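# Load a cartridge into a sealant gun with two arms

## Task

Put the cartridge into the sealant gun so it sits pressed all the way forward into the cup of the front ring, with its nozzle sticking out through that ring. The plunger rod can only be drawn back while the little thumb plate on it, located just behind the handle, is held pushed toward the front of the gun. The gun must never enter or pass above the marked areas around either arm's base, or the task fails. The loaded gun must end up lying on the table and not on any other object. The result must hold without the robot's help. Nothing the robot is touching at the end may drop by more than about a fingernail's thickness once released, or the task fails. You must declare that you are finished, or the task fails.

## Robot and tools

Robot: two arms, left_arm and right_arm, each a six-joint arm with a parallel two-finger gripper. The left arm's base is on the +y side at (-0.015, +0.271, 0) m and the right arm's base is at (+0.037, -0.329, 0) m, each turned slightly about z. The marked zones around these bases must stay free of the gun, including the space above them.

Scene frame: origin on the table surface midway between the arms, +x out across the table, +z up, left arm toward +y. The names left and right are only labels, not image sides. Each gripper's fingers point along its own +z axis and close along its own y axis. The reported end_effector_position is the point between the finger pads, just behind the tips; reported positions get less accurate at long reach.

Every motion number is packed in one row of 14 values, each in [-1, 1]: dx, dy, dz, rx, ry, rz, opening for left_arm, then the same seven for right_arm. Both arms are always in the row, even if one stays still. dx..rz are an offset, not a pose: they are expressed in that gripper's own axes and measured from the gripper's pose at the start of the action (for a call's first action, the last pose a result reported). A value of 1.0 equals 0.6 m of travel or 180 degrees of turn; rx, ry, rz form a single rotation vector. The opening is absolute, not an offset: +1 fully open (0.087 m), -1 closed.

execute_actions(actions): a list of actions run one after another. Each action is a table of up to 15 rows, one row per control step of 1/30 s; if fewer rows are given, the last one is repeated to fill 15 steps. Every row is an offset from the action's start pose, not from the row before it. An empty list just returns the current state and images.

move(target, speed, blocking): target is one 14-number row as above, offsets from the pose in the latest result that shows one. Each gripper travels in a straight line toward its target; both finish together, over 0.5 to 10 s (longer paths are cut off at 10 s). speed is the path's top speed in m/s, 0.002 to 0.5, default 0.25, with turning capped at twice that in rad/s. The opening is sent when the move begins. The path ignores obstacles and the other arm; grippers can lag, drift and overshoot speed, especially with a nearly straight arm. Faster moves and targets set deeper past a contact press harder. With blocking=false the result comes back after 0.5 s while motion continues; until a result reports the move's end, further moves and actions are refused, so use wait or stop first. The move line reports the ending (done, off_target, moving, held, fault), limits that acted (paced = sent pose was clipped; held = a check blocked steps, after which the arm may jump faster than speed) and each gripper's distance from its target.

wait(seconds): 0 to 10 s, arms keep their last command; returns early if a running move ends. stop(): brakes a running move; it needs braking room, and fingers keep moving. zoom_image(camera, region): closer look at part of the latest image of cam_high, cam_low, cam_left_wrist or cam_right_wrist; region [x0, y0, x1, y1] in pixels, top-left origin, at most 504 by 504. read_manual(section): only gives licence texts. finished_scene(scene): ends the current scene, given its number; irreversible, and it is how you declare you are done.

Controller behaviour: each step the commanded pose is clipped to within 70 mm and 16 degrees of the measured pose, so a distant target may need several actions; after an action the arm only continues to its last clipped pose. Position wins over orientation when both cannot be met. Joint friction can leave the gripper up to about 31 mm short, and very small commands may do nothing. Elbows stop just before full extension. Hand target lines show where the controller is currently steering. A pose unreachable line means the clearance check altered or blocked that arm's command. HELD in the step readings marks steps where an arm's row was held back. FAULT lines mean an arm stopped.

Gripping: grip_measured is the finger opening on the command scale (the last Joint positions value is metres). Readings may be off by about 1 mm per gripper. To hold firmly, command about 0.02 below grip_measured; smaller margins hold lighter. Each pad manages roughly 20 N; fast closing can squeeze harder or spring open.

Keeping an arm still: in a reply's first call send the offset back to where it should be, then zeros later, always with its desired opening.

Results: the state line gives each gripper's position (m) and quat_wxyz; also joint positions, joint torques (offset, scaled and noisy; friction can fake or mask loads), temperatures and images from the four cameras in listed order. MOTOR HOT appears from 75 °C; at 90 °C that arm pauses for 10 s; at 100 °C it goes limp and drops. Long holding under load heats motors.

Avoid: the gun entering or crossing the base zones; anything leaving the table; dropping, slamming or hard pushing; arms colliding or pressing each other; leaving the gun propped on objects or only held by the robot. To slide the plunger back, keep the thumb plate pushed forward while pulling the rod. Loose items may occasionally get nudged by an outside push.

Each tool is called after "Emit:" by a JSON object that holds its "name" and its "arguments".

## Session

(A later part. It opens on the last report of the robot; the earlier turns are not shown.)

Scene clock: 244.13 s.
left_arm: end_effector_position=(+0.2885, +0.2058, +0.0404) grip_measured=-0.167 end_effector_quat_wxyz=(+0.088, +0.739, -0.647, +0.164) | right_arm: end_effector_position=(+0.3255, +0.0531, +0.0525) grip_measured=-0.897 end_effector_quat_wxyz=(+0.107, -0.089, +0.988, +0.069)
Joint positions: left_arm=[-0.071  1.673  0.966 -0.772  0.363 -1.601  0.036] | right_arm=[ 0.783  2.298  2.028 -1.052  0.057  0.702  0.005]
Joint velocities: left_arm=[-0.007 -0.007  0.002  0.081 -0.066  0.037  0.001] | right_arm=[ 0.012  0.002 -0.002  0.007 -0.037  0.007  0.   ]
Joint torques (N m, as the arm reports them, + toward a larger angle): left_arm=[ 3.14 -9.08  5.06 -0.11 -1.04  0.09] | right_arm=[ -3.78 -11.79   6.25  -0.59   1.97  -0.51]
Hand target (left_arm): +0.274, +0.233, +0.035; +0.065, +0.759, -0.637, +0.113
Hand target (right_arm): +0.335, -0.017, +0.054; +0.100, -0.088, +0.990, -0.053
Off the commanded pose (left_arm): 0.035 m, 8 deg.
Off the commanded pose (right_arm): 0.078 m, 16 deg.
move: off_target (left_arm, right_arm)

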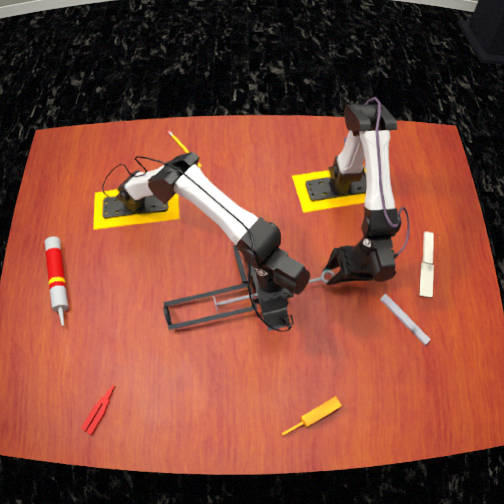

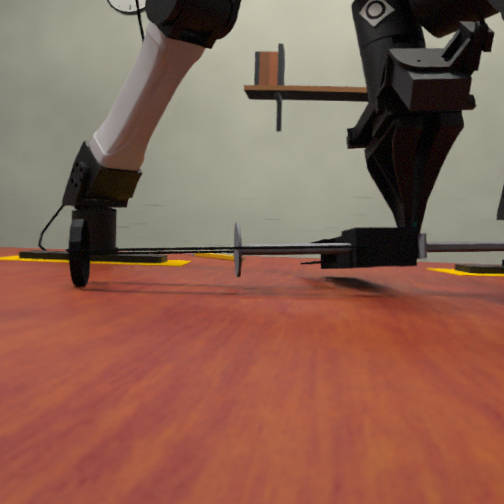

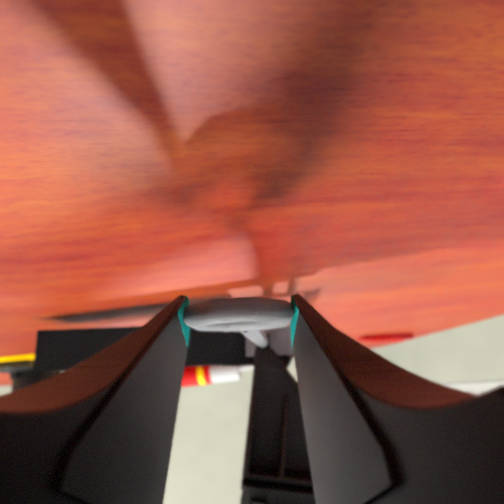

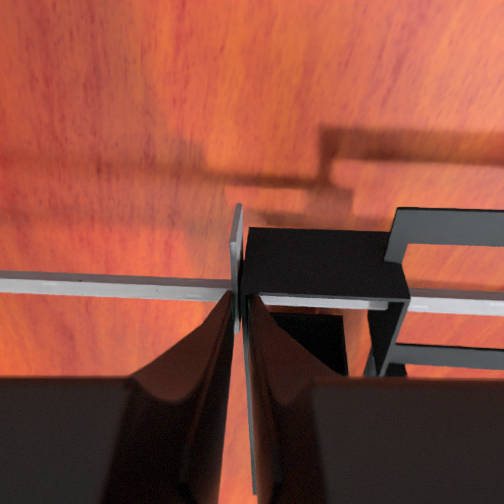

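Emit:
{"name": "execute_actions", "arguments": {"actions": [[[-0.07,0.007,-0.01,0,-0.045,0,-0.26, 0,-0.115,0,0.085,0,0,-0.97],[-0.075,0.007,-0.01,0,-0.045,0,-0.26, 0,-0.115,0,0.085,0,0,-0.97],[-0.08,0.008,-0.012,0,-0.045,0,-0.26, 0,-0.115,0,0.085,0,0,-0.97],[-0.088,0.009,-0.014,0,-0.045,0,-0.26, 0,-0.115,0,0.085,0,0,-0.97],[-0.095,0.01,-0.016,0,-0.045,0,-0.26, 0,-0.115,0,0.085,0,0,-0.97],[-0.105,0.01,-0.018,0,-0.045,0,-0.26, 0,-0.115,0,0.085,0,0,-0.97]],[[-0.07,0.007,-0.01,0,-0.045,0,-0.26, 0,-0.115,0,0.085,0,0,-0.97],[-0.075,0.007,-0.01,0,-0.045,0,-0.26, 0,-0.115,0,0.085,0,0,-0.97],[-0.08,0.008,-0.012,0,-0.045,0,-0.26, 0,-0.115,0,0.085,0,0,-0.97],[-0.088,0.009,-0.014,0,-0.045,0,-0.26, 0,-0.115,0,0.085,0,0,-0.97],[-0.095,0.01,-0.016,0,-0.045,0,-0.26, 0,-0.115,0,0.085,0,0,-0.97],[-0.105,0.01,-0.018,0,-0.045,0,-0.26, 0,-0.115,0,0.085,0,0,-0.97]],[[-0.07,0.007,-0.015,0,-0.045,0,-0.26, 0,-0.115,0,0.085,0,0,-0.97],[-0.075,0.007,-0.017,0,-0.045,0,-0.26, 0,-0.115,0,0.085,0,0,-0.97],[-0.08,0.008,-0.019,0,-0.045,0,-0.26, 0,-0.115,0,0.085,0,0,-0.97],[-0.088,0.009,-0.021,0,-0.045,0,-0.26, 0,-0.115,0,0.085,0,0,-0.97],[-0.095,0.01,-0.024,0,-0.045,0,-0.26, 0,-0.115,0,0.085,0,0,-0.97],[-0.105,0.01,-0.027,0,-0.045,0,-0.26, 0,-0.115,0,0.085,0,0,-0.97]]]}}

Scene clock: 265.13 s.
left_arm: end_effector_position=(+0.2687, +0.2935, +0.0394) grip_measured=-0.167 end_effector_quat_wxyz=(+0.061, +0.739, -0.648, +0.176) | right_arm: end_effector_position=(+0.3310, +0.0506, +0.0519) grip_measured=-0.894 end_effector_quat_wxyz=(+0.138, -0.076, +0.987, +0.043)
Joint positions: left_arm=[ 0.25   1.673  0.966 -0.834  0.374 -1.267  0.036] | right_arm=[ 0.801  2.298  2.028 -1.049  0.144  0.736  0.005]
Joint velocities: left_arm=[ 0.017 -0.022  0.002 -0.022 -0.037 -0.081  0.   ] | right_arm=[ 0.002  0.012  0.007 -0.037 -0.022  0.066 -0.001]
Joint torques (N m, as the arm reports them, + toward a larger angle): left_arm=[ 2.87 -6.36  8.18  0.45 -1.34  0.35] | right_arm=[ -3.04 -11.35   5.35  -0.32   2.05  -0.16]
Hand target (left_arm): +0.267, +0.328, +0.035; +0.016, +0.745, -0.655, +0.125
Hand target (right_arm): +0.342, -0.011, +0.050; +0.142, -0.066, +0.985, -0.071
Off the commanded pose (left_arm): 0.037 m, 8 deg.
Off the commanded pose (right_arm): 0.069 m, 14 deg.
Step readings (end_effector_position; steps 1 to 15: 1st action; 16 to 30: 2nd action; 31 to 45: 3rd action):
0: left_arm (+0.2885, +0.2058, +0.0404) | right_arm (+0.3255, +0.0531, +0.0525)
1: left_arm (+0.2884, +0.2066, +0.0403) | right_arm (+0.3255, +0.0532, +0.0525)
2: left_arm (+0.2885, +0.2085, +0.0401) | right_arm (+0.3258, +0.0533, +0.0525)
4: left_arm (+0.2888, +0.2151, +0.0399) | right_arm (+0.3268, +0.0536, +0.0524)
8: left_arm (+0.2884, +0.2313, +0.0396) | right_arm (+0.3288, +0.0537, +0.0524)
15: left_arm (+0.2874, +0.2367, +0.0394) | right_arm (+0.3297, +0.0530, +0.0524)
16: left_arm (+0.2874, +0.2373, +0.0395) | right_arm (+0.3299, +0.0529, +0.0523)
17: left_arm (+0.2873, +0.2393, +0.0394) | right_arm (+0.3301, +0.0527, +0.0523)
19: left_arm (+0.2871, +0.2459, +0.0394) | right_arm (+0.3305, +0.0525, +0.0522)
23: left_arm (+0.2832, +0.2616, +0.0391) | right_arm (+0.3319, +0.0515, +0.0521)
30: left_arm (+0.2814, +0.2664, +0.0390) | right_arm (+0.3323, +0.0508, +0.0521)
31: left_arm (+0.2813, +0.2670, +0.0392) | right_arm (+0.3324, +0.0507, +0.0521)
32: left_arm (+0.2807, +0.2690, +0.0392) | right_arm (+0.3323, +0.0506, +0.0520)
34: left_arm (+0.2783, +0.2756, +0.0391) | right_arm (+0.3321, +0.0507, +0.0520)
38: left_arm (+0.2716, +0.2913, +0.0389) | right_arm (+0.3321, +0.0507, +0.0520)
45: end_effector_position above

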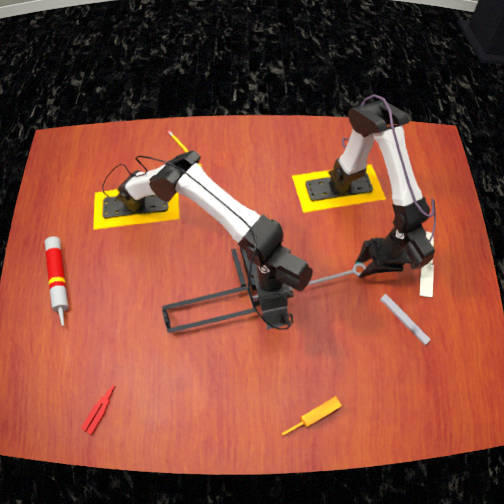

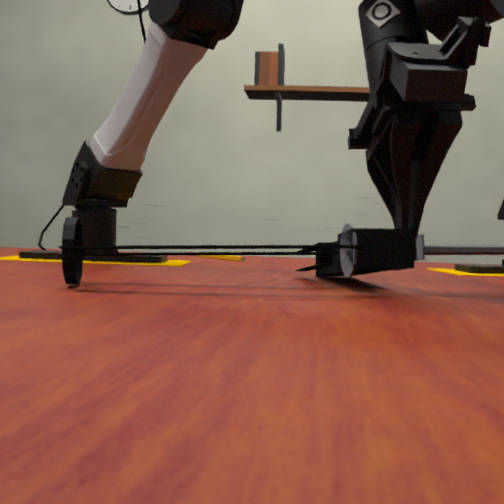

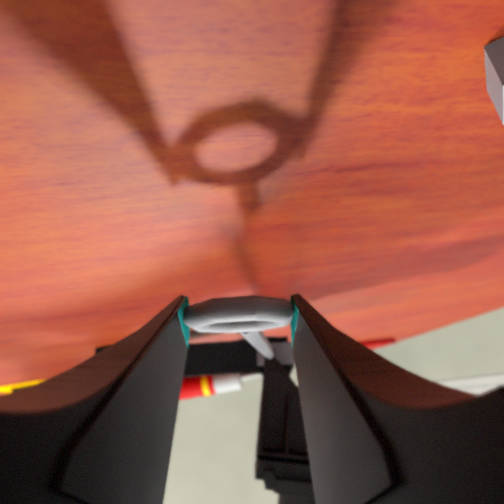

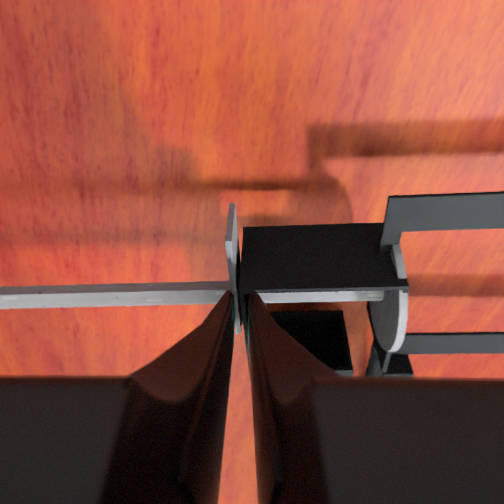

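Emit:
{"name": "execute_actions", "arguments": {"actions": [[[-0.08,0.012,-0.02,0,-0.05,0,-0.26, 0,-0.115,0,0.085,0,0,-0.97]],[[-0.06,0.008,-0.015,0,-0.04,0,-0.26, 0,-0.09,0,0.07,0,0,-0.97],[-0.05,0.006,-0.01,0,-0.03,0,-0.26, 0,-0.075,0,0.055,0,0,-0.97],[-0.04,0.005,-0.01,0,-0.025,0,-0.26, 0,-0.06,0,0.045,0,0,-0.97],[-0.03,0.004,-0.008,0,-0.02,0,-0.26, 0,-0.045,0,0.03,0,0,-0.97],[-0.02,0.002,-0.005,0,-0.01,0,-0.26, 0,-0.03,0,0.02,0,0,-0.97],[-0.01,0,0,0,0,0,-0.26, 0,-0.015,0,0.01,0,0,-0.97],[0,0,0,0,0.005,0,-0.26, 0,0,0,0,0,0,-0.97],[0,0,0,0,0.005,0,-0.26, 0,0,0,0,0,0,-0.88],[0,0,0,0,0.005,0,-0.26, 0,0,0,0,0,0,-0.8],[0,0,0,0,0.005,0,-0.26, 0,0,0,0,0,0,-0.7],[0,0,0,0,0.005,0,-0.26, 0,0,0,0,0,0,-0.6],[0,0,0,0,0.005,0,-0.26, 0,0,0,0,0,0,-0.5],[0,0,0,0,0.005,0,-0.26, 0,0,0,0,0,0,-0.4]]]}}

Emit:
{"name": "move", "arguments": {"target": [-0.012,0,0.033,0,0.005,0,-0.26, 0,0,-0.12,0,0,0,-0.4], "speed": 0.1}}

Emit:
{"name": "zoom_image", "arguments": {"camera": "cam_high", "region": [20,220,130,340]}}

Scene clock: 291.67 s.
left_arm: end_effector_position=(+0.2595, +0.3021, +0.0422) grip_measured=-0.167 end_effector_quat_wxyz=(+0.072, +0.741, -0.642, +0.185) | right_arm: end_effector_position=(+0.3207, +0.0641, +0.0526) grip_measured=-0.404 end_effector_quat_wxyz=(+0.136, -0.079, +0.986, +0.057)
Joint positions: left_arm=[ 0.307  1.673  0.966 -0.87   0.4   -1.213  0.036] | right_arm=[ 0.828  2.298  2.028 -1.033  0.13   0.756  0.026]
Joint velocities: left_arm=[ 0.002 -0.022  0.002 -0.022  0.022  0.007  0.001] | right_arm=[-0.002 -0.002  0.017  0.037  0.022 -0.051  0.007]
Joint torques (N m, as the arm reports them, + toward a larger angle): left_arm=[-0.37 -5.72  5.71  0.44  0.36 -0.02] | right_arm=[ -0.45 -11.09   6.47   0.76   0.35   0.03]
Hand target (left_arm): +0.261, +0.301, +0.041; +0.074, +0.739, -0.643, +0.186
Hand target (right_arm): +0.325, +0.058, +0.052; +0.140, -0.076, +0.986, +0.048
Off the commanded pose (left_arm): 0.002 m, 0 deg.
Off the commanded pose (right_arm): 0.007 m, 1 deg.
Step readings (end_effector_position; steps 1 to 15: 1st action; 16 to 30: 2nd action):
0: left_arm (+0.2687, +0.2934, +0.0395) | right_arm (+0.3309, +0.0506, +0.0519)
1: left_arm (+0.2683, +0.2942, +0.0397) | right_arm (+0.3308, +0.0508, +0.0519)
2: left_arm (+0.2670, +0.2952, +0.0403) | right_arm (+0.3304, +0.0517, +0.0519)
4: left_arm (+0.2641, +0.2983, +0.0409) | right_arm (+0.3283, +0.0552, +0.0521)
8: left_arm (+0.2611, +0.3012, +0.0409) | right_arm (+0.3249, +0.0583, +0.0522)
15: left_arm (+0.2609, +0.3013, +0.0409) | right_arm (+0.3249, +0.0584, +0.0522)
16: left_arm (+0.2608, +0.3013, +0.0412) | right_arm (+0.3243, +0.0590, +0.0522)
17: left_arm (+0.2604, +0.3017, +0.0417) | right_arm (+0.3236, +0.0598, +0.0522)
19: left_arm (+0.2593, +0.3026, +0.0419) | right_arm (+0.3223, +0.0617, +0.0523)
23: left_arm (+0.2595, +0.3023, +0.0421) | right_arm (+0.3213, +0.0629, +0.0524)
30: end_effector_position above

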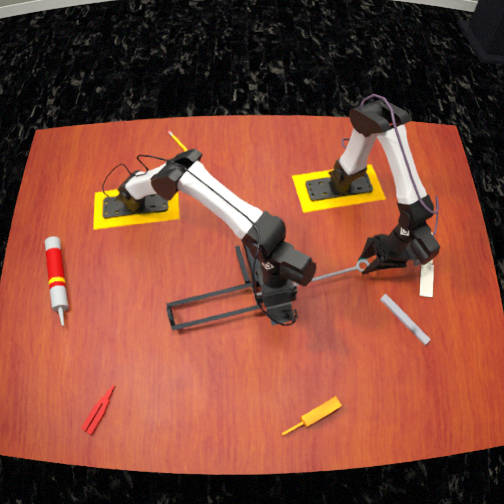

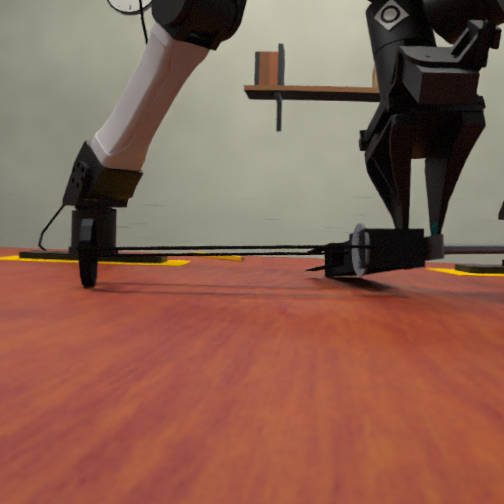

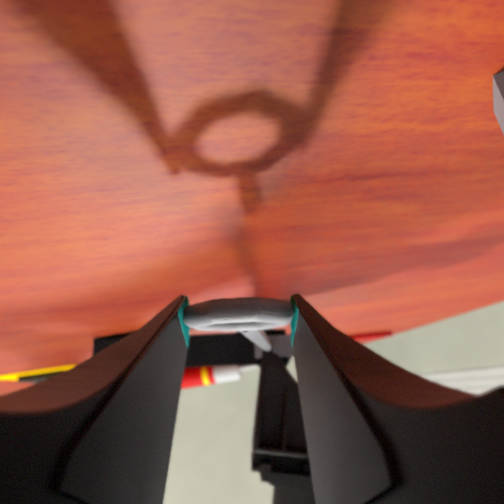

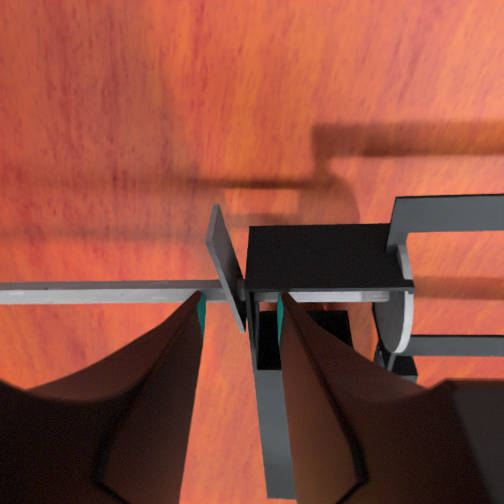

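Scene clock: 292.97 s.
left_arm: end_effector_position=(+0.2606, +0.3038, +0.0266) grip_measured=-0.167 end_effector_quat_wxyz=(+0.078, +0.743, -0.640, +0.179) | right_arm: end_effector_position=(+0.3022, +0.0484, +0.1055) grip_measured=-0.400 end_effector_quat_wxyz=(+0.122, -0.081, +0.988, +0.044)
Joint positions: left_arm=[ 0.307  1.72   0.952 -0.824  0.393 -1.216  0.036] | right_arm=[ 0.839  2.245  2.155 -1.254  0.128  0.767  0.026]
Joint velocities: left_arm=[-0.007 -0.007  0.002 -0.037  0.081 -0.066 -0.001] | right_arm=[ 0.007  0.002 -0.002 -0.051  0.022 -0.007  0.001]
Joint torques (N m, as the arm reports them, + toward a larger angle): left_arm=[ 0.14 -5.87  3.9   0.78  0.56  0.06] | right_arm=[  0.76 -11.85   8.57   0.7    0.21   0.13]
Hand target (left_arm): +0.262, +0.302, +0.022; +0.077, +0.739, -0.641, +0.191
Hand target (right_arm): +0.302, +0.054, +0.121; +0.136, -0.079, +0.986, +0.057
Off the commanded pose (left_arm): 0.006 m, 1 deg.
Off the commanded pose (right_arm): 0.017 m, 2 deg.
move: off_target (right_arm)

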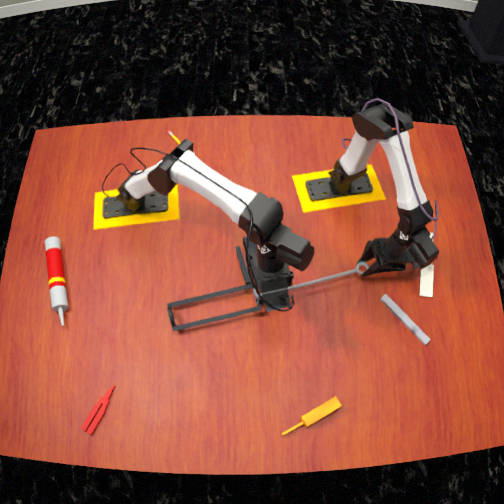

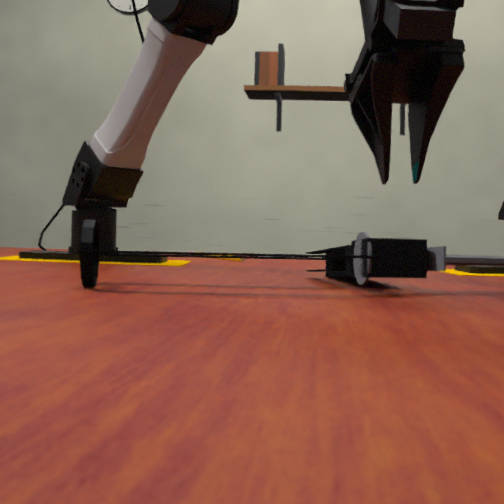

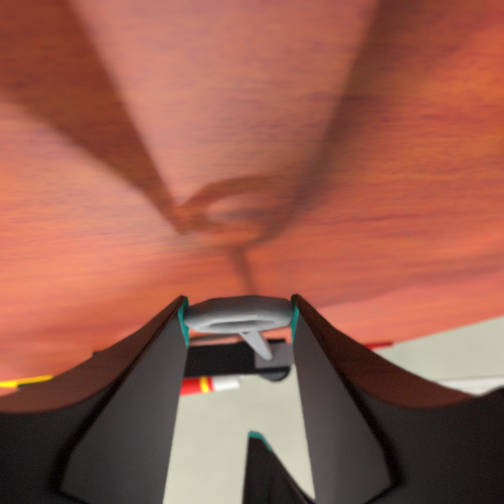

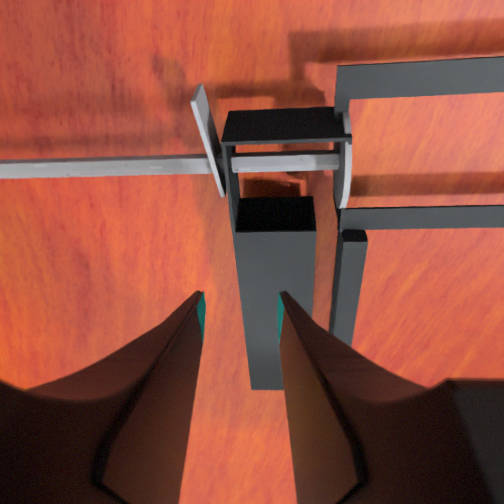

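Region (20, 220, 130, 340) of cam_high's 504x504 image, scaled by 4.200, with more detail than that image has; it fills the left 462 columns of this view, and the rest is white.

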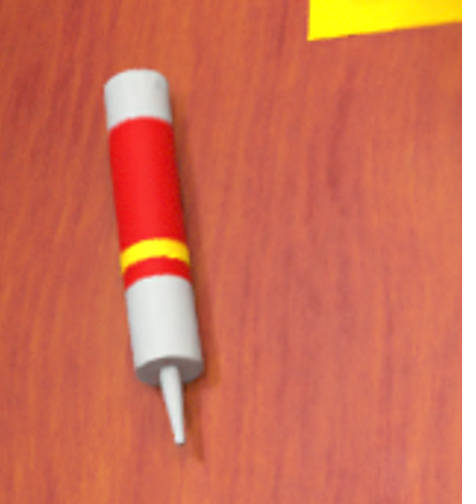

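Emit:
{"name": "move", "arguments": {"target": [0.112,-0.012,0.03,0,0.008,0,-0.26, 0.211,-0.974,-0.148,0.0163,0.0813,-0.0421,0.7], "speed": 0.3}}

Scene clock: 307.73 s.
left_arm: end_effector_position=(+0.2789, +0.2458, +0.0286) grip_measured=-0.167 end_effector_quat_wxyz=(+0.082, +0.741, -0.644, +0.171) | right_arm: end_effector_position=(+0.2552, -0.5471, +0.1129) grip_measured=+0.700 end_effector_quat_wxyz=(-0.007, -0.144, +0.990, +0.006)
Joint positions: left_arm=[ 0.08   1.687  0.927 -0.755  0.378 -1.45   0.036] | right_arm=[-0.778  1.81   1.538 -1.316  0.003 -0.961  0.074]
Joint velocities: left_arm=[-0.007  0.007 -0.002  0.007 -0.022  0.051  0.   ] | right_arm=[ 0.017  0.002 -0.002 -0.022  0.081 -0.095 -0.   ]
Joint torques (N m, as the arm reports them, + toward a larger angle): left_arm=[-1.03 -8.69  3.97  0.61  0.62 -0.25] | right_arm=[ 0.01 -6.41  8.27  0.28 -0.04 -0.03]
Hand target (left_arm): +0.278, +0.238, +0.034; +0.087, +0.741, -0.640, +0.185
Hand target (right_arm): +0.259, -0.551, +0.116; -0.006, -0.148, +0.989, +0.003
Off the commanded pose (left_arm): 0.011 m, 2 deg.
Off the commanded pose (right_arm): 0.012 m, 1 deg.
move: off_target (left_arm, right_arm)

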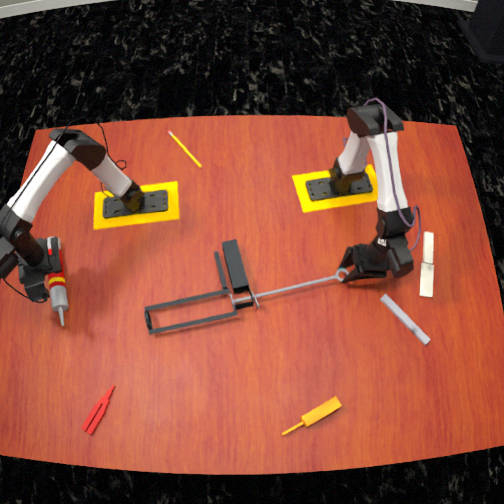

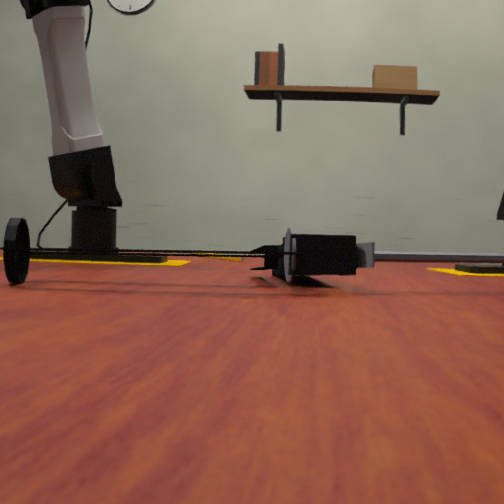

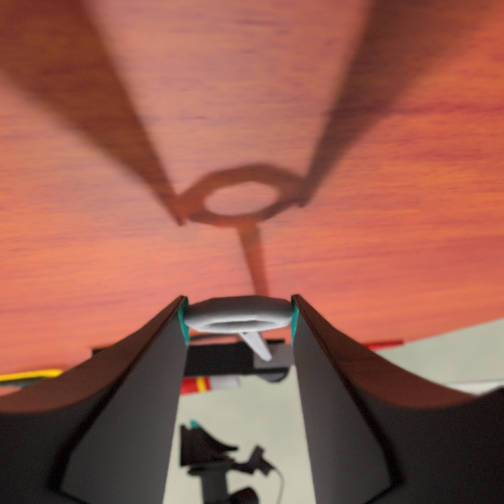

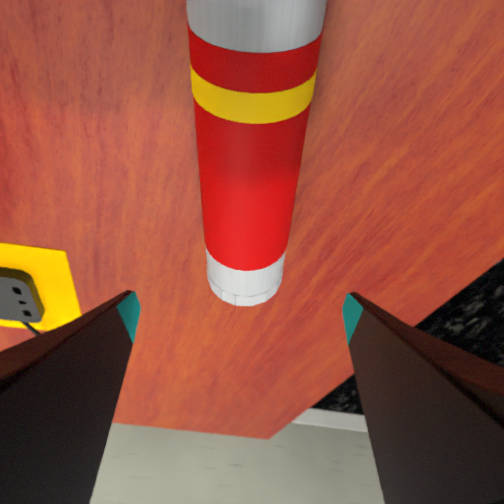

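Emit:
{"name": "move", "arguments": {"target": [0.015,0,-0.005,0,0.01,0,-0.26, 0.005,-0.003,0.152,0,0,0.008,0.7], "speed": 0.12}}

Scene clock: 320.30 s.
left_arm: end_effector_position=(+0.2788, +0.2458, +0.0286) grip_measured=-0.167 end_effector_quat_wxyz=(+0.081, +0.740, -0.645, +0.171) | right_arm: end_effector_position=(+0.2565, -0.5478, +0.0290) grip_measured=+0.700 end_effector_quat_wxyz=(-0.003, -0.141, +0.990, +0.002)
Joint positions: left_arm=[ 0.08   1.687  0.927 -0.755  0.378 -1.448  0.036] | right_arm=[-0.778  1.868  1.272 -0.982  0.003 -0.954  0.074]
Joint velocities: left_arm=[-0.012 -0.002 -0.027 -0.022  0.051 -0.022 -0.   ] | right_arm=[-0.007  0.002 -0.002  0.095  0.081 -0.037 -0.   ]
Joint torques (N m, as the arm reports them, + toward a larger angle): left_arm=[-0.72 -7.13  5.72  0.4   0.67 -0.12] | right_arm=[-0.63 -6.85  4.42  0.47 -0.07  0.17]
Hand target (left_arm): +0.279, +0.239, +0.035; +0.092, +0.738, -0.643, +0.183
Hand target (right_arm): +0.252, -0.548, +0.022; -0.007, -0.132, +0.991, +0.006
Off the commanded pose (left_arm): 0.010 m, 2 deg.
Off the commanded pose (right_arm): 0.009 m, 1 deg.
move: done

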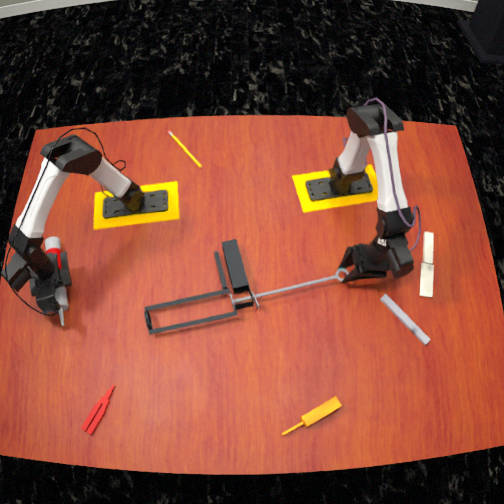

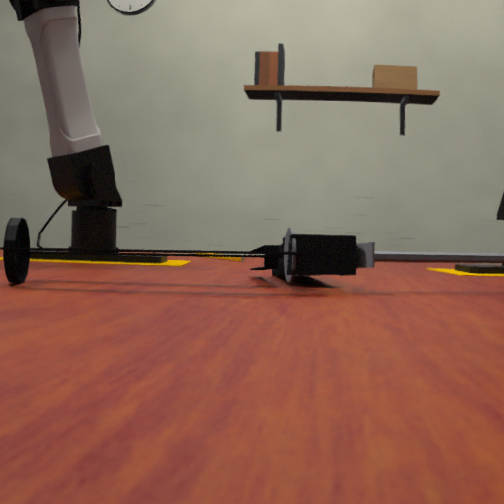

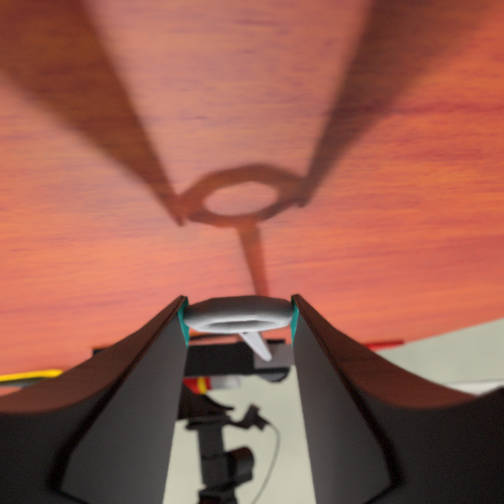

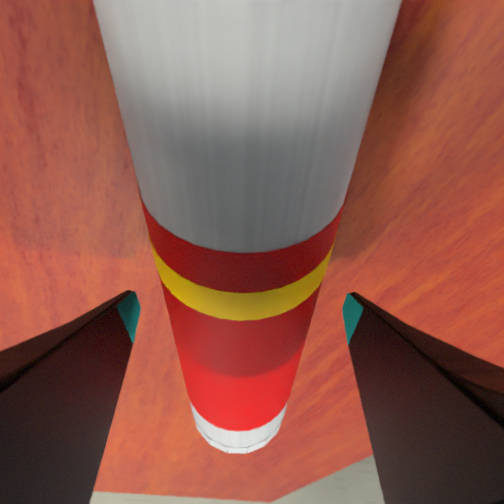

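Emit:
{"name": "execute_actions", "arguments": {"actions": [[[0.015,0,-0.005,0,0.01,0,-0.26, 0,0,0,0,0,0,0.55],[0.015,0,-0.005,0,0.01,0,-0.26, 0,0,0,0,0,0,0.45],[0.015,0,-0.005,0,0.01,0,-0.26, 0,0,0,0,0,0,0.38],[0.015,0,-0.005,0,0.01,0,-0.26, 0,0,0,0,0,0,0.32],[0.015,0,-0.005,0,0.01,0,-0.26, 0,0,0,0,0,0,0.27],[0.015,0,-0.005,0,0.01,0,-0.26, 0,0,0,0,0,0,0.23],[0.015,0,-0.005,0,0.01,0,-0.26, 0,0,0,0,0,0,0.19],[0.015,0,-0.005,0,0.01,0,-0.26, 0,0,0,0,0,0,0.16],[0.015,0,-0.005,0,0.01,0,-0.26, 0,0,0,0,0,0,0.13],[0.015,0,-0.005,0,0.01,0,-0.26, 0,0,0,0,0,0,0.1],[0.015,0,-0.005,0,0.01,0,-0.26, 0,0,0,0,0,0,0.08],[0.015,0,-0.005,0,0.01,0,-0.26, 0,0,0,0,0,0,0.05]]]}}

Emit:
{"name": "move", "arguments": {"target": [0.015,0,-0.005,0,0.01,0,-0.26, 0,0.05,-0.17,0,0,0,0.05], "speed": 0.15}}

Emit:
{"name": "zoom_image", "arguments": {"camera": "cam_high", "region": [130,250,360,345]}}

Scene clock: 333.93 s.
left_arm: end_effector_position=(+0.2788, +0.2458, +0.0286) grip_measured=-0.167 end_effector_quat_wxyz=(+0.081, +0.740, -0.645, +0.171) | right_arm: end_effector_position=(+0.2566, -0.5480, +0.0289) grip_measured=+0.093 end_effector_quat_wxyz=(-0.003, -0.140, +0.990, +0.001)
Joint positions: left_arm=[ 0.08   1.687  0.927 -0.755  0.378 -1.448  0.036] | right_arm=[-0.778  1.868  1.272 -0.981  0.003 -0.954  0.048]
Joint velocities: left_arm=[-0.007  0.007 -0.017 -0.066 -0.095  0.037 -0.   ] | right_arm=[ 0.002  0.002 -0.017 -0.007 -0.007  0.022 -0.   ]
Joint torques (N m, as the arm reports them, + toward a larger angle): left_arm=[-0.77 -7.15  5.77  0.39  0.66 -0.11] | right_arm=[ 0.14 -7.45  5.8   0.35 -0.08  0.08]
Hand target (left_arm): +0.279, +0.239, +0.034; +0.092, +0.738, -0.644, +0.183
Hand target (right_arm): +0.256, -0.548, +0.029; -0.003, -0.140, +0.990, +0.001
Off the commanded pose (left_arm): 0.009 m, 2 deg.
Off the commanded pose (right_arm): 0.000 m, 0 deg.
Step readings (end_effector_position):
0: left_arm (+0.2788, +0.2458, +0.0286) | right_arm (+0.2567, -0.5480, +0.0289)
1: left_arm (+0.2788, +0.2458, +0.0286) | right_arm (+0.2567, -0.5480, +0.0289)
2: left_arm (+0.2788, +0.2458, +0.0286) | right_arm (+0.2567, -0.5480, +0.0289)
4: left_arm (+0.2788, +0.2458, +0.0286) | right_arm (+0.2567, -0.5480, +0.0289)
8: left_arm (+0.2788, +0.2458, +0.0286) | right_arm (+0.2567, -0.5480, +0.0289)
15: end_effector_position above

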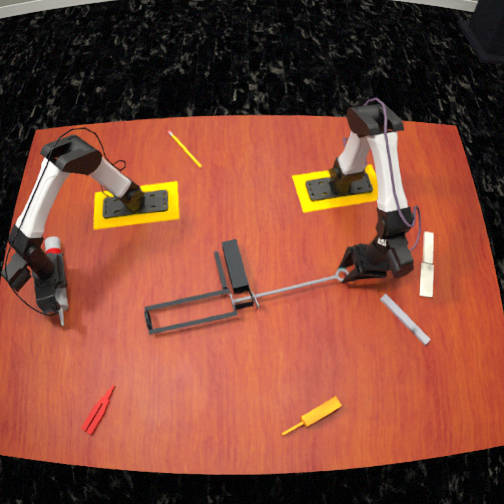

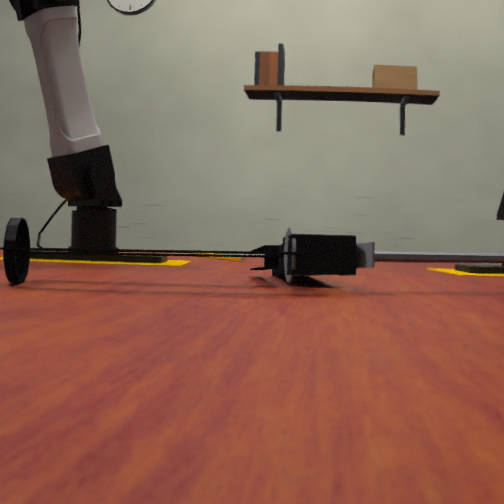

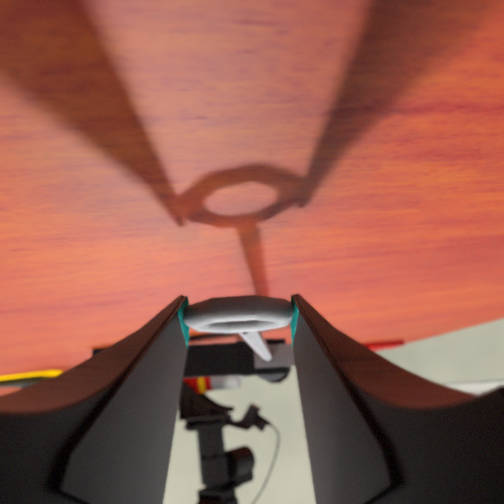

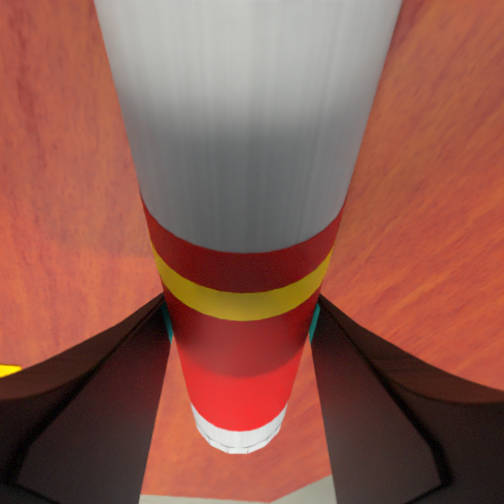

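Scene clock: 335.27 s.
left_arm: end_effector_position=(+0.2788, +0.2458, +0.0286) grip_measured=-0.167 end_effector_quat_wxyz=(+0.081, +0.740, -0.645, +0.171) | right_arm: end_effector_position=(+0.2437, -0.5205, +0.1135) grip_measured=+0.093 end_effector_quat_wxyz=(-0.018, -0.140, +0.990, +0.016)
Joint positions: left_arm=[ 0.08   1.687  0.927 -0.755  0.378 -1.447  0.036] | right_arm=[-0.734  1.743  1.455 -1.331  0.002 -0.91   0.048]
Joint velocities: left_arm=[-0.017  0.002  0.002 -0.007 -0.022 -0.066  0.   ] | right_arm=[ 0.012  0.007 -0.007 -0.007 -0.037  0.007 -0.   ]
Joint torques (N m, as the arm reports them, + toward a larger angle): left_arm=[-0.71 -7.12  5.77  0.4   0.65 -0.11] | right_arm=[ 0.91 -8.67  8.9   0.1  -0.08  0.15]
Hand target (left_arm): +0.279, +0.239, +0.034; +0.092, +0.737, -0.644, +0.183
Hand target (right_arm): +0.248, -0.520, +0.130; -0.003, -0.141, +0.990, +0.001
Off the commanded pose (left_arm): 0.009 m, 2 deg.
Off the commanded pose (right_arm): 0.018 m, 2 deg.
move: off_target (right_arm)

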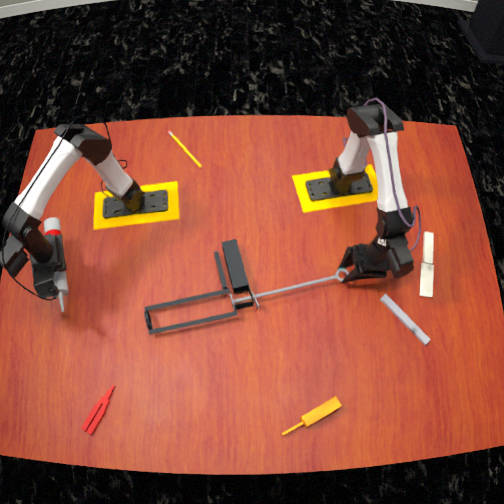

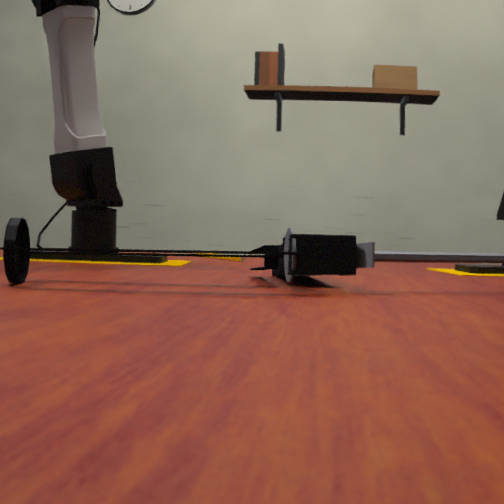

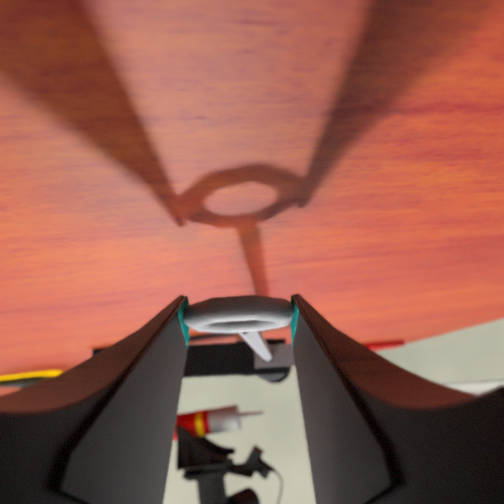

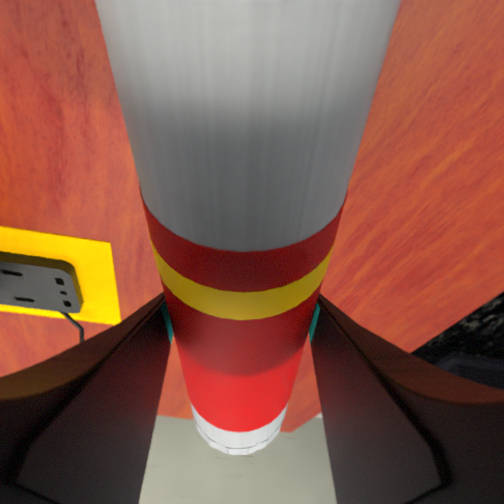

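Region (130, 250, 360, 345) of cam_high's 504x504 image, scaled by 2.191, with more detail than that image has; it fills the top 208 rows of this view, and the rest is white.

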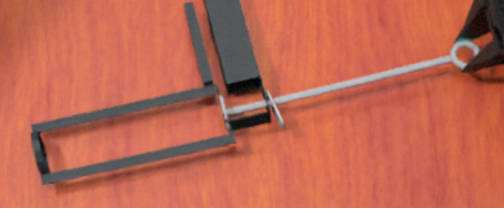

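Emit:
{"name": "move", "arguments": {"target": [0.015,0,-0.005,0,0.01,0,-0.26, -0.378,0.652,-0.03,-0.0666,0.047,0.5134,0.05], "speed": 0.25}}

Emit:
{"name": "zoom_image", "arguments": {"camera": "cam_high", "region": [120,240,290,345]}}

Scene clock: 362.80 s.
left_arm: end_effector_position=(+0.2788, +0.2458, +0.0286) grip_measured=-0.167 end_effector_quat_wxyz=(+0.081, +0.740, -0.645, +0.171) | right_arm: end_effector_position=(+0.3469, -0.0962, +0.1272) grip_measured=+0.093 end_effector_quat_wxyz=(-0.096, +0.619, +0.778, +0.054)
Joint positions: left_arm=[ 0.08   1.687  0.927 -0.755  0.378 -1.447  0.036] | right_arm=[ 0.336  1.942  1.717 -1.334 -0.221  1.788  0.048]
Joint velocities: left_arm=[ 0.012 -0.002 -0.002 -0.022  0.007 -0.022 -0.001] | right_arm=[-0.017  0.007 -0.012 -0.022 -0.066  0.022  0.   ]
Joint torques (N m, as the arm reports them, + toward a larger angle): left_arm=[-0.77 -7.12  5.75  0.39  0.67 -0.11] | right_arm=[ 0.58 -8.35  9.14  0.41 -0.37  0.16]
Hand target (left_arm): +0.279, +0.239, +0.034; +0.092, +0.737, -0.644, +0.183
Hand target (right_arm): +0.354, -0.086, +0.141; -0.097, +0.617, +0.777, +0.082
Off the commanded pose (left_arm): 0.009 m, 2 deg.
Off the commanded pose (right_arm): 0.019 m, 3 deg.
move: off_target (right_arm)

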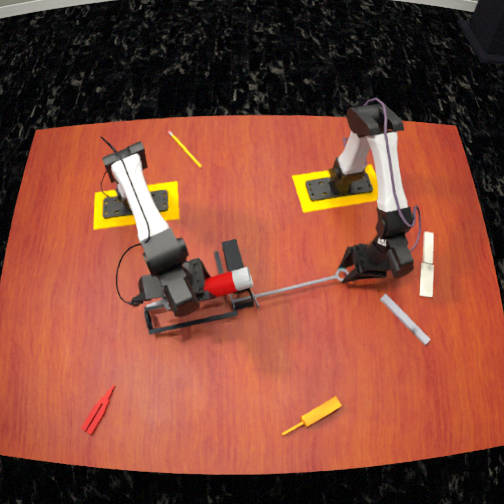

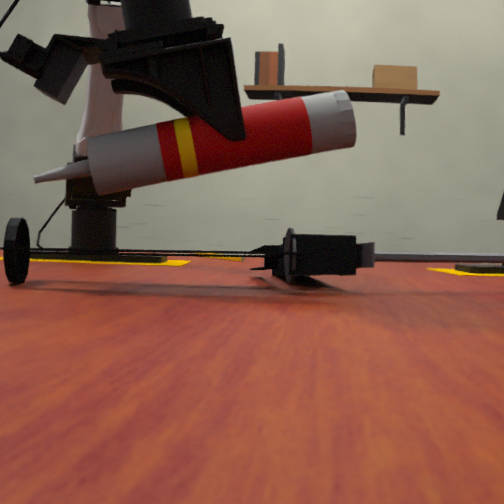

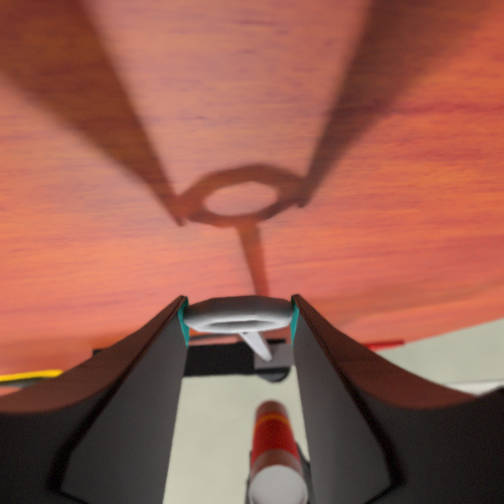

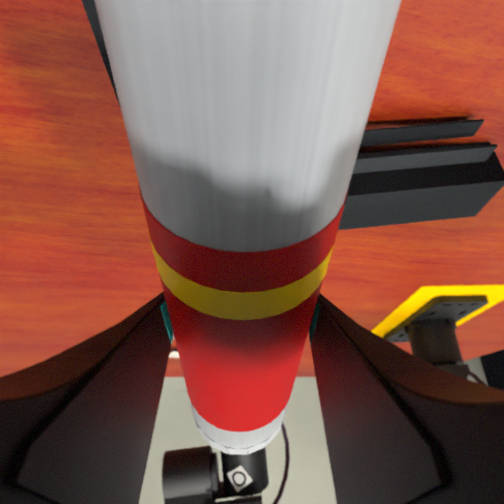

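Region (120, 240, 290, 345) of cam_high's 504x504 image, scaled by 2.965, with more detail than that image has; it fills the top 311 rows of this view, and the rest is white.

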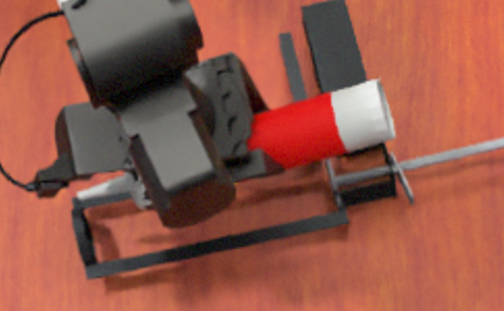

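Emit:
{"name": "move", "arguments": {"target": [0.015,0,-0.005,0,0.01,0,-0.26, -0.004,0.02,0.083,-0.011,0.016,0,0.05], "speed": 0.08}}

Emit:
{"name": "zoom_image", "arguments": {"camera": "cam_high", "region": [120,240,290,345]}}

Scene clock: 371.13 s.
left_arm: end_effector_position=(+0.2788, +0.2458, +0.0286) grip_measured=-0.167 end_effector_quat_wxyz=(+0.081, +0.740, -0.645, +0.171) | right_arm: end_effector_position=(+0.3547, -0.0917, +0.0739) grip_measured=+0.093 end_effector_quat_wxyz=(-0.093, +0.619, +0.777, +0.067)
Joint positions: left_arm=[ 0.08   1.687  0.927 -0.755  0.378 -1.447  0.036] | right_arm=[ 0.336  1.971  1.542 -1.104 -0.226  1.791  0.048]
Joint velocities: left_arm=[-0.002  0.027  0.007  0.066  0.051 -0.007 -0.001] | right_arm=[-0.012 -0.007 -0.007  0.081 -0.022 -0.007 -0.   ]
Joint torques (N m, as the arm reports them, + toward a larger angle): left_arm=[-0.74 -7.14  5.72  0.38  0.66 -0.12] | right_arm=[ 0.22 -8.96  5.34  0.51 -0.49  0.17]
Hand target (left_arm): +0.279, +0.239, +0.034; +0.091, +0.737, -0.644, +0.183
Hand target (right_arm): +0.355, -0.085, +0.078; -0.105, +0.619, +0.774, +0.082
Off the commanded pose (left_arm): 0.009 m, 2 deg.
Off the commanded pose (right_arm): 0.007 m, 2 deg.
move: done

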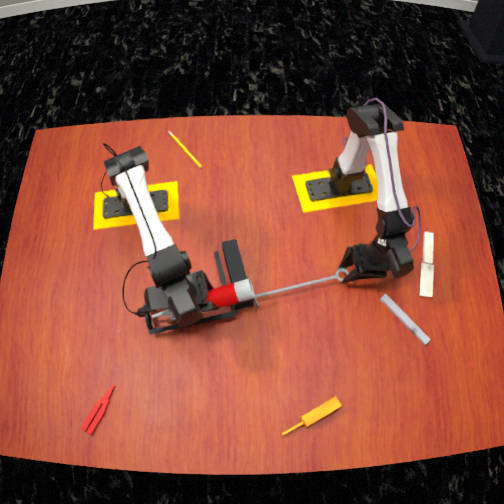

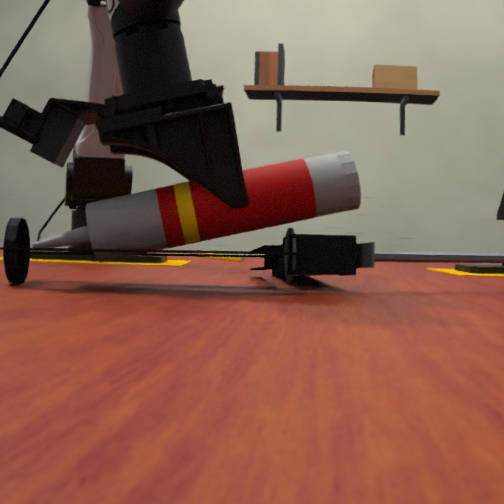

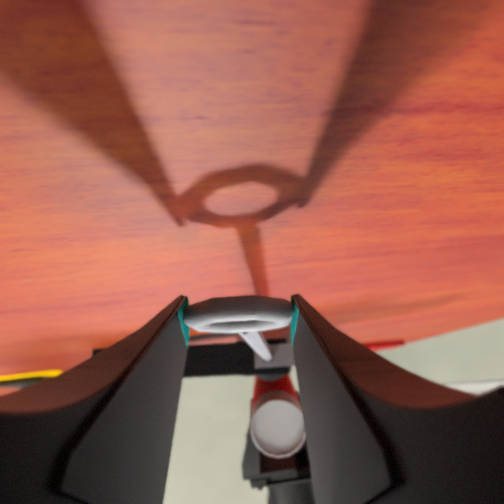

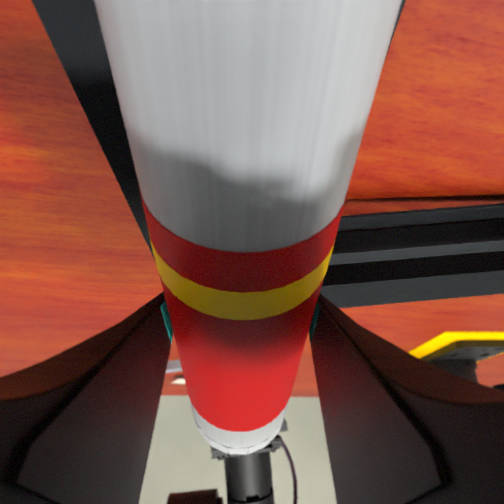

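Region (120, 240, 290, 345) of cam_high's 504x504 image, scaled by 2.965, with more detail than that image has; it fills the top 311 rows of this view, and the rest is white.

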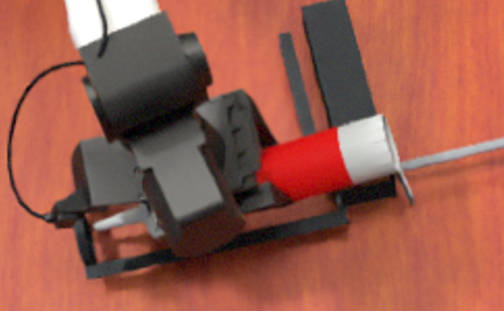

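Emit:
{"name": "move", "arguments": {"target": [0.015,0,-0.005,0,0.01,0,-0.26, 0,0.022,-0.005,-0.006,0.01,0,0.05], "speed": 0.03}}

Emit:
{"name": "zoom_image", "arguments": {"camera": "cam_low", "region": [0,180,140,290]}}

Scene clock: 378.00 s.
left_arm: end_effector_position=(+0.2788, +0.2459, +0.0285) grip_measured=-0.167 end_effector_quat_wxyz=(+0.081, +0.740, -0.645, +0.171) | right_arm: end_effector_position=(+0.3569, -0.0953, +0.0671) grip_measured=+0.093 end_effector_quat_wxyz=(-0.097, +0.621, +0.775, +0.061)
Joint positions: left_arm=[ 0.08   1.687  0.927 -0.755  0.377 -1.447  0.036] | right_arm=[ 0.324  1.99   1.542 -1.101 -0.228  1.783  0.048]
Joint velocities: left_arm=[ 0.012 -0.012 -0.012  0.066  0.066  0.022 -0.   ] | right_arm=[-0.022 -0.027 -0.002 -0.051 -0.037  0.022  0.   ]
Joint torques (N m, as the arm reports them, + toward a larger angle): left_arm=[-0.78 -7.24  5.72  0.41  0.68 -0.11] | right_arm=[-0.39 -8.21  8.77  0.39 -0.34  0.  ]
Hand target (left_arm): +0.279, +0.239, +0.034; +0.091, +0.737, -0.644, +0.183
Hand target (right_arm): +0.367, -0.090, +0.077; -0.099, +0.619, +0.775, +0.084
Off the commanded pose (left_arm): 0.010 m, 2 deg.
Off the commanded pose (right_arm): 0.016 m, 3 deg.
move: off_target (right_arm)

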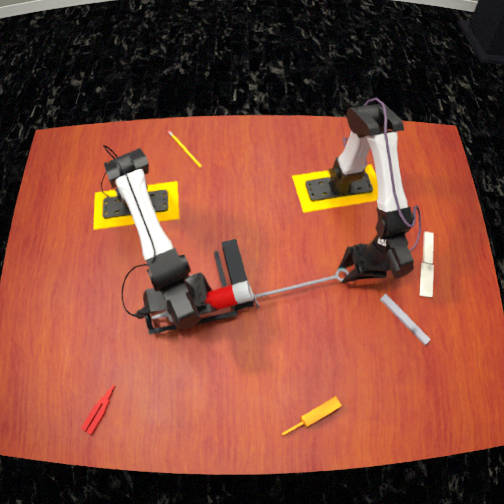

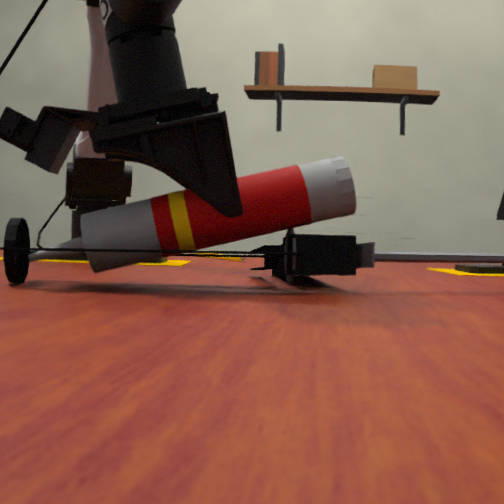

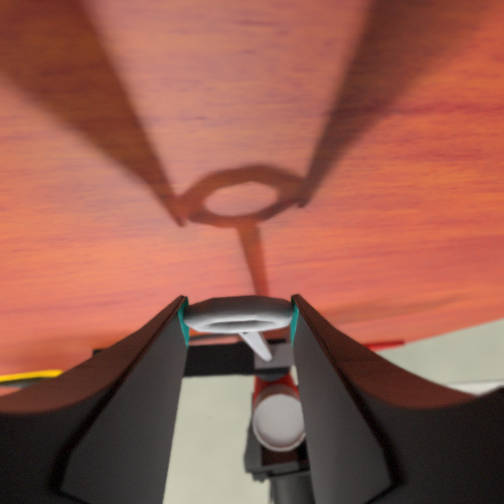

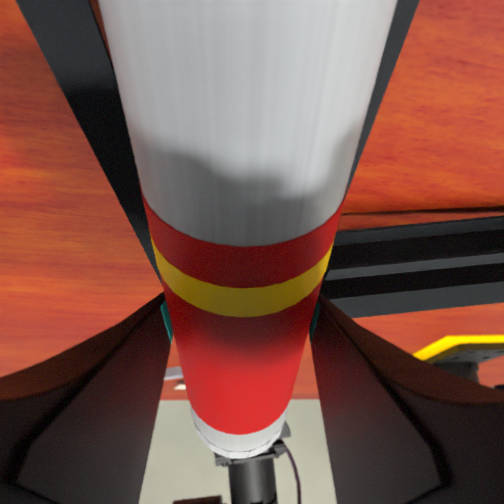

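Region (0, 180, 140, 290) of cam_low's 504x504 image, scaled by 3.600, with more detail than that image has; it fills the top 396 rows of this view, and the rest is white.

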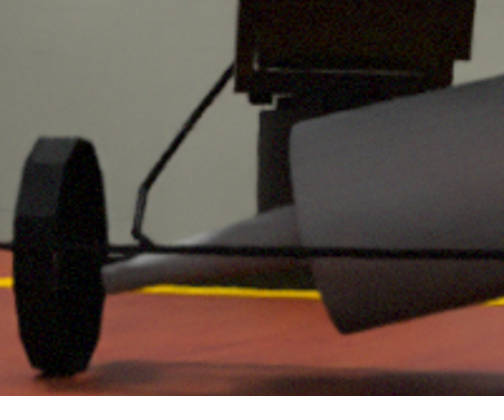

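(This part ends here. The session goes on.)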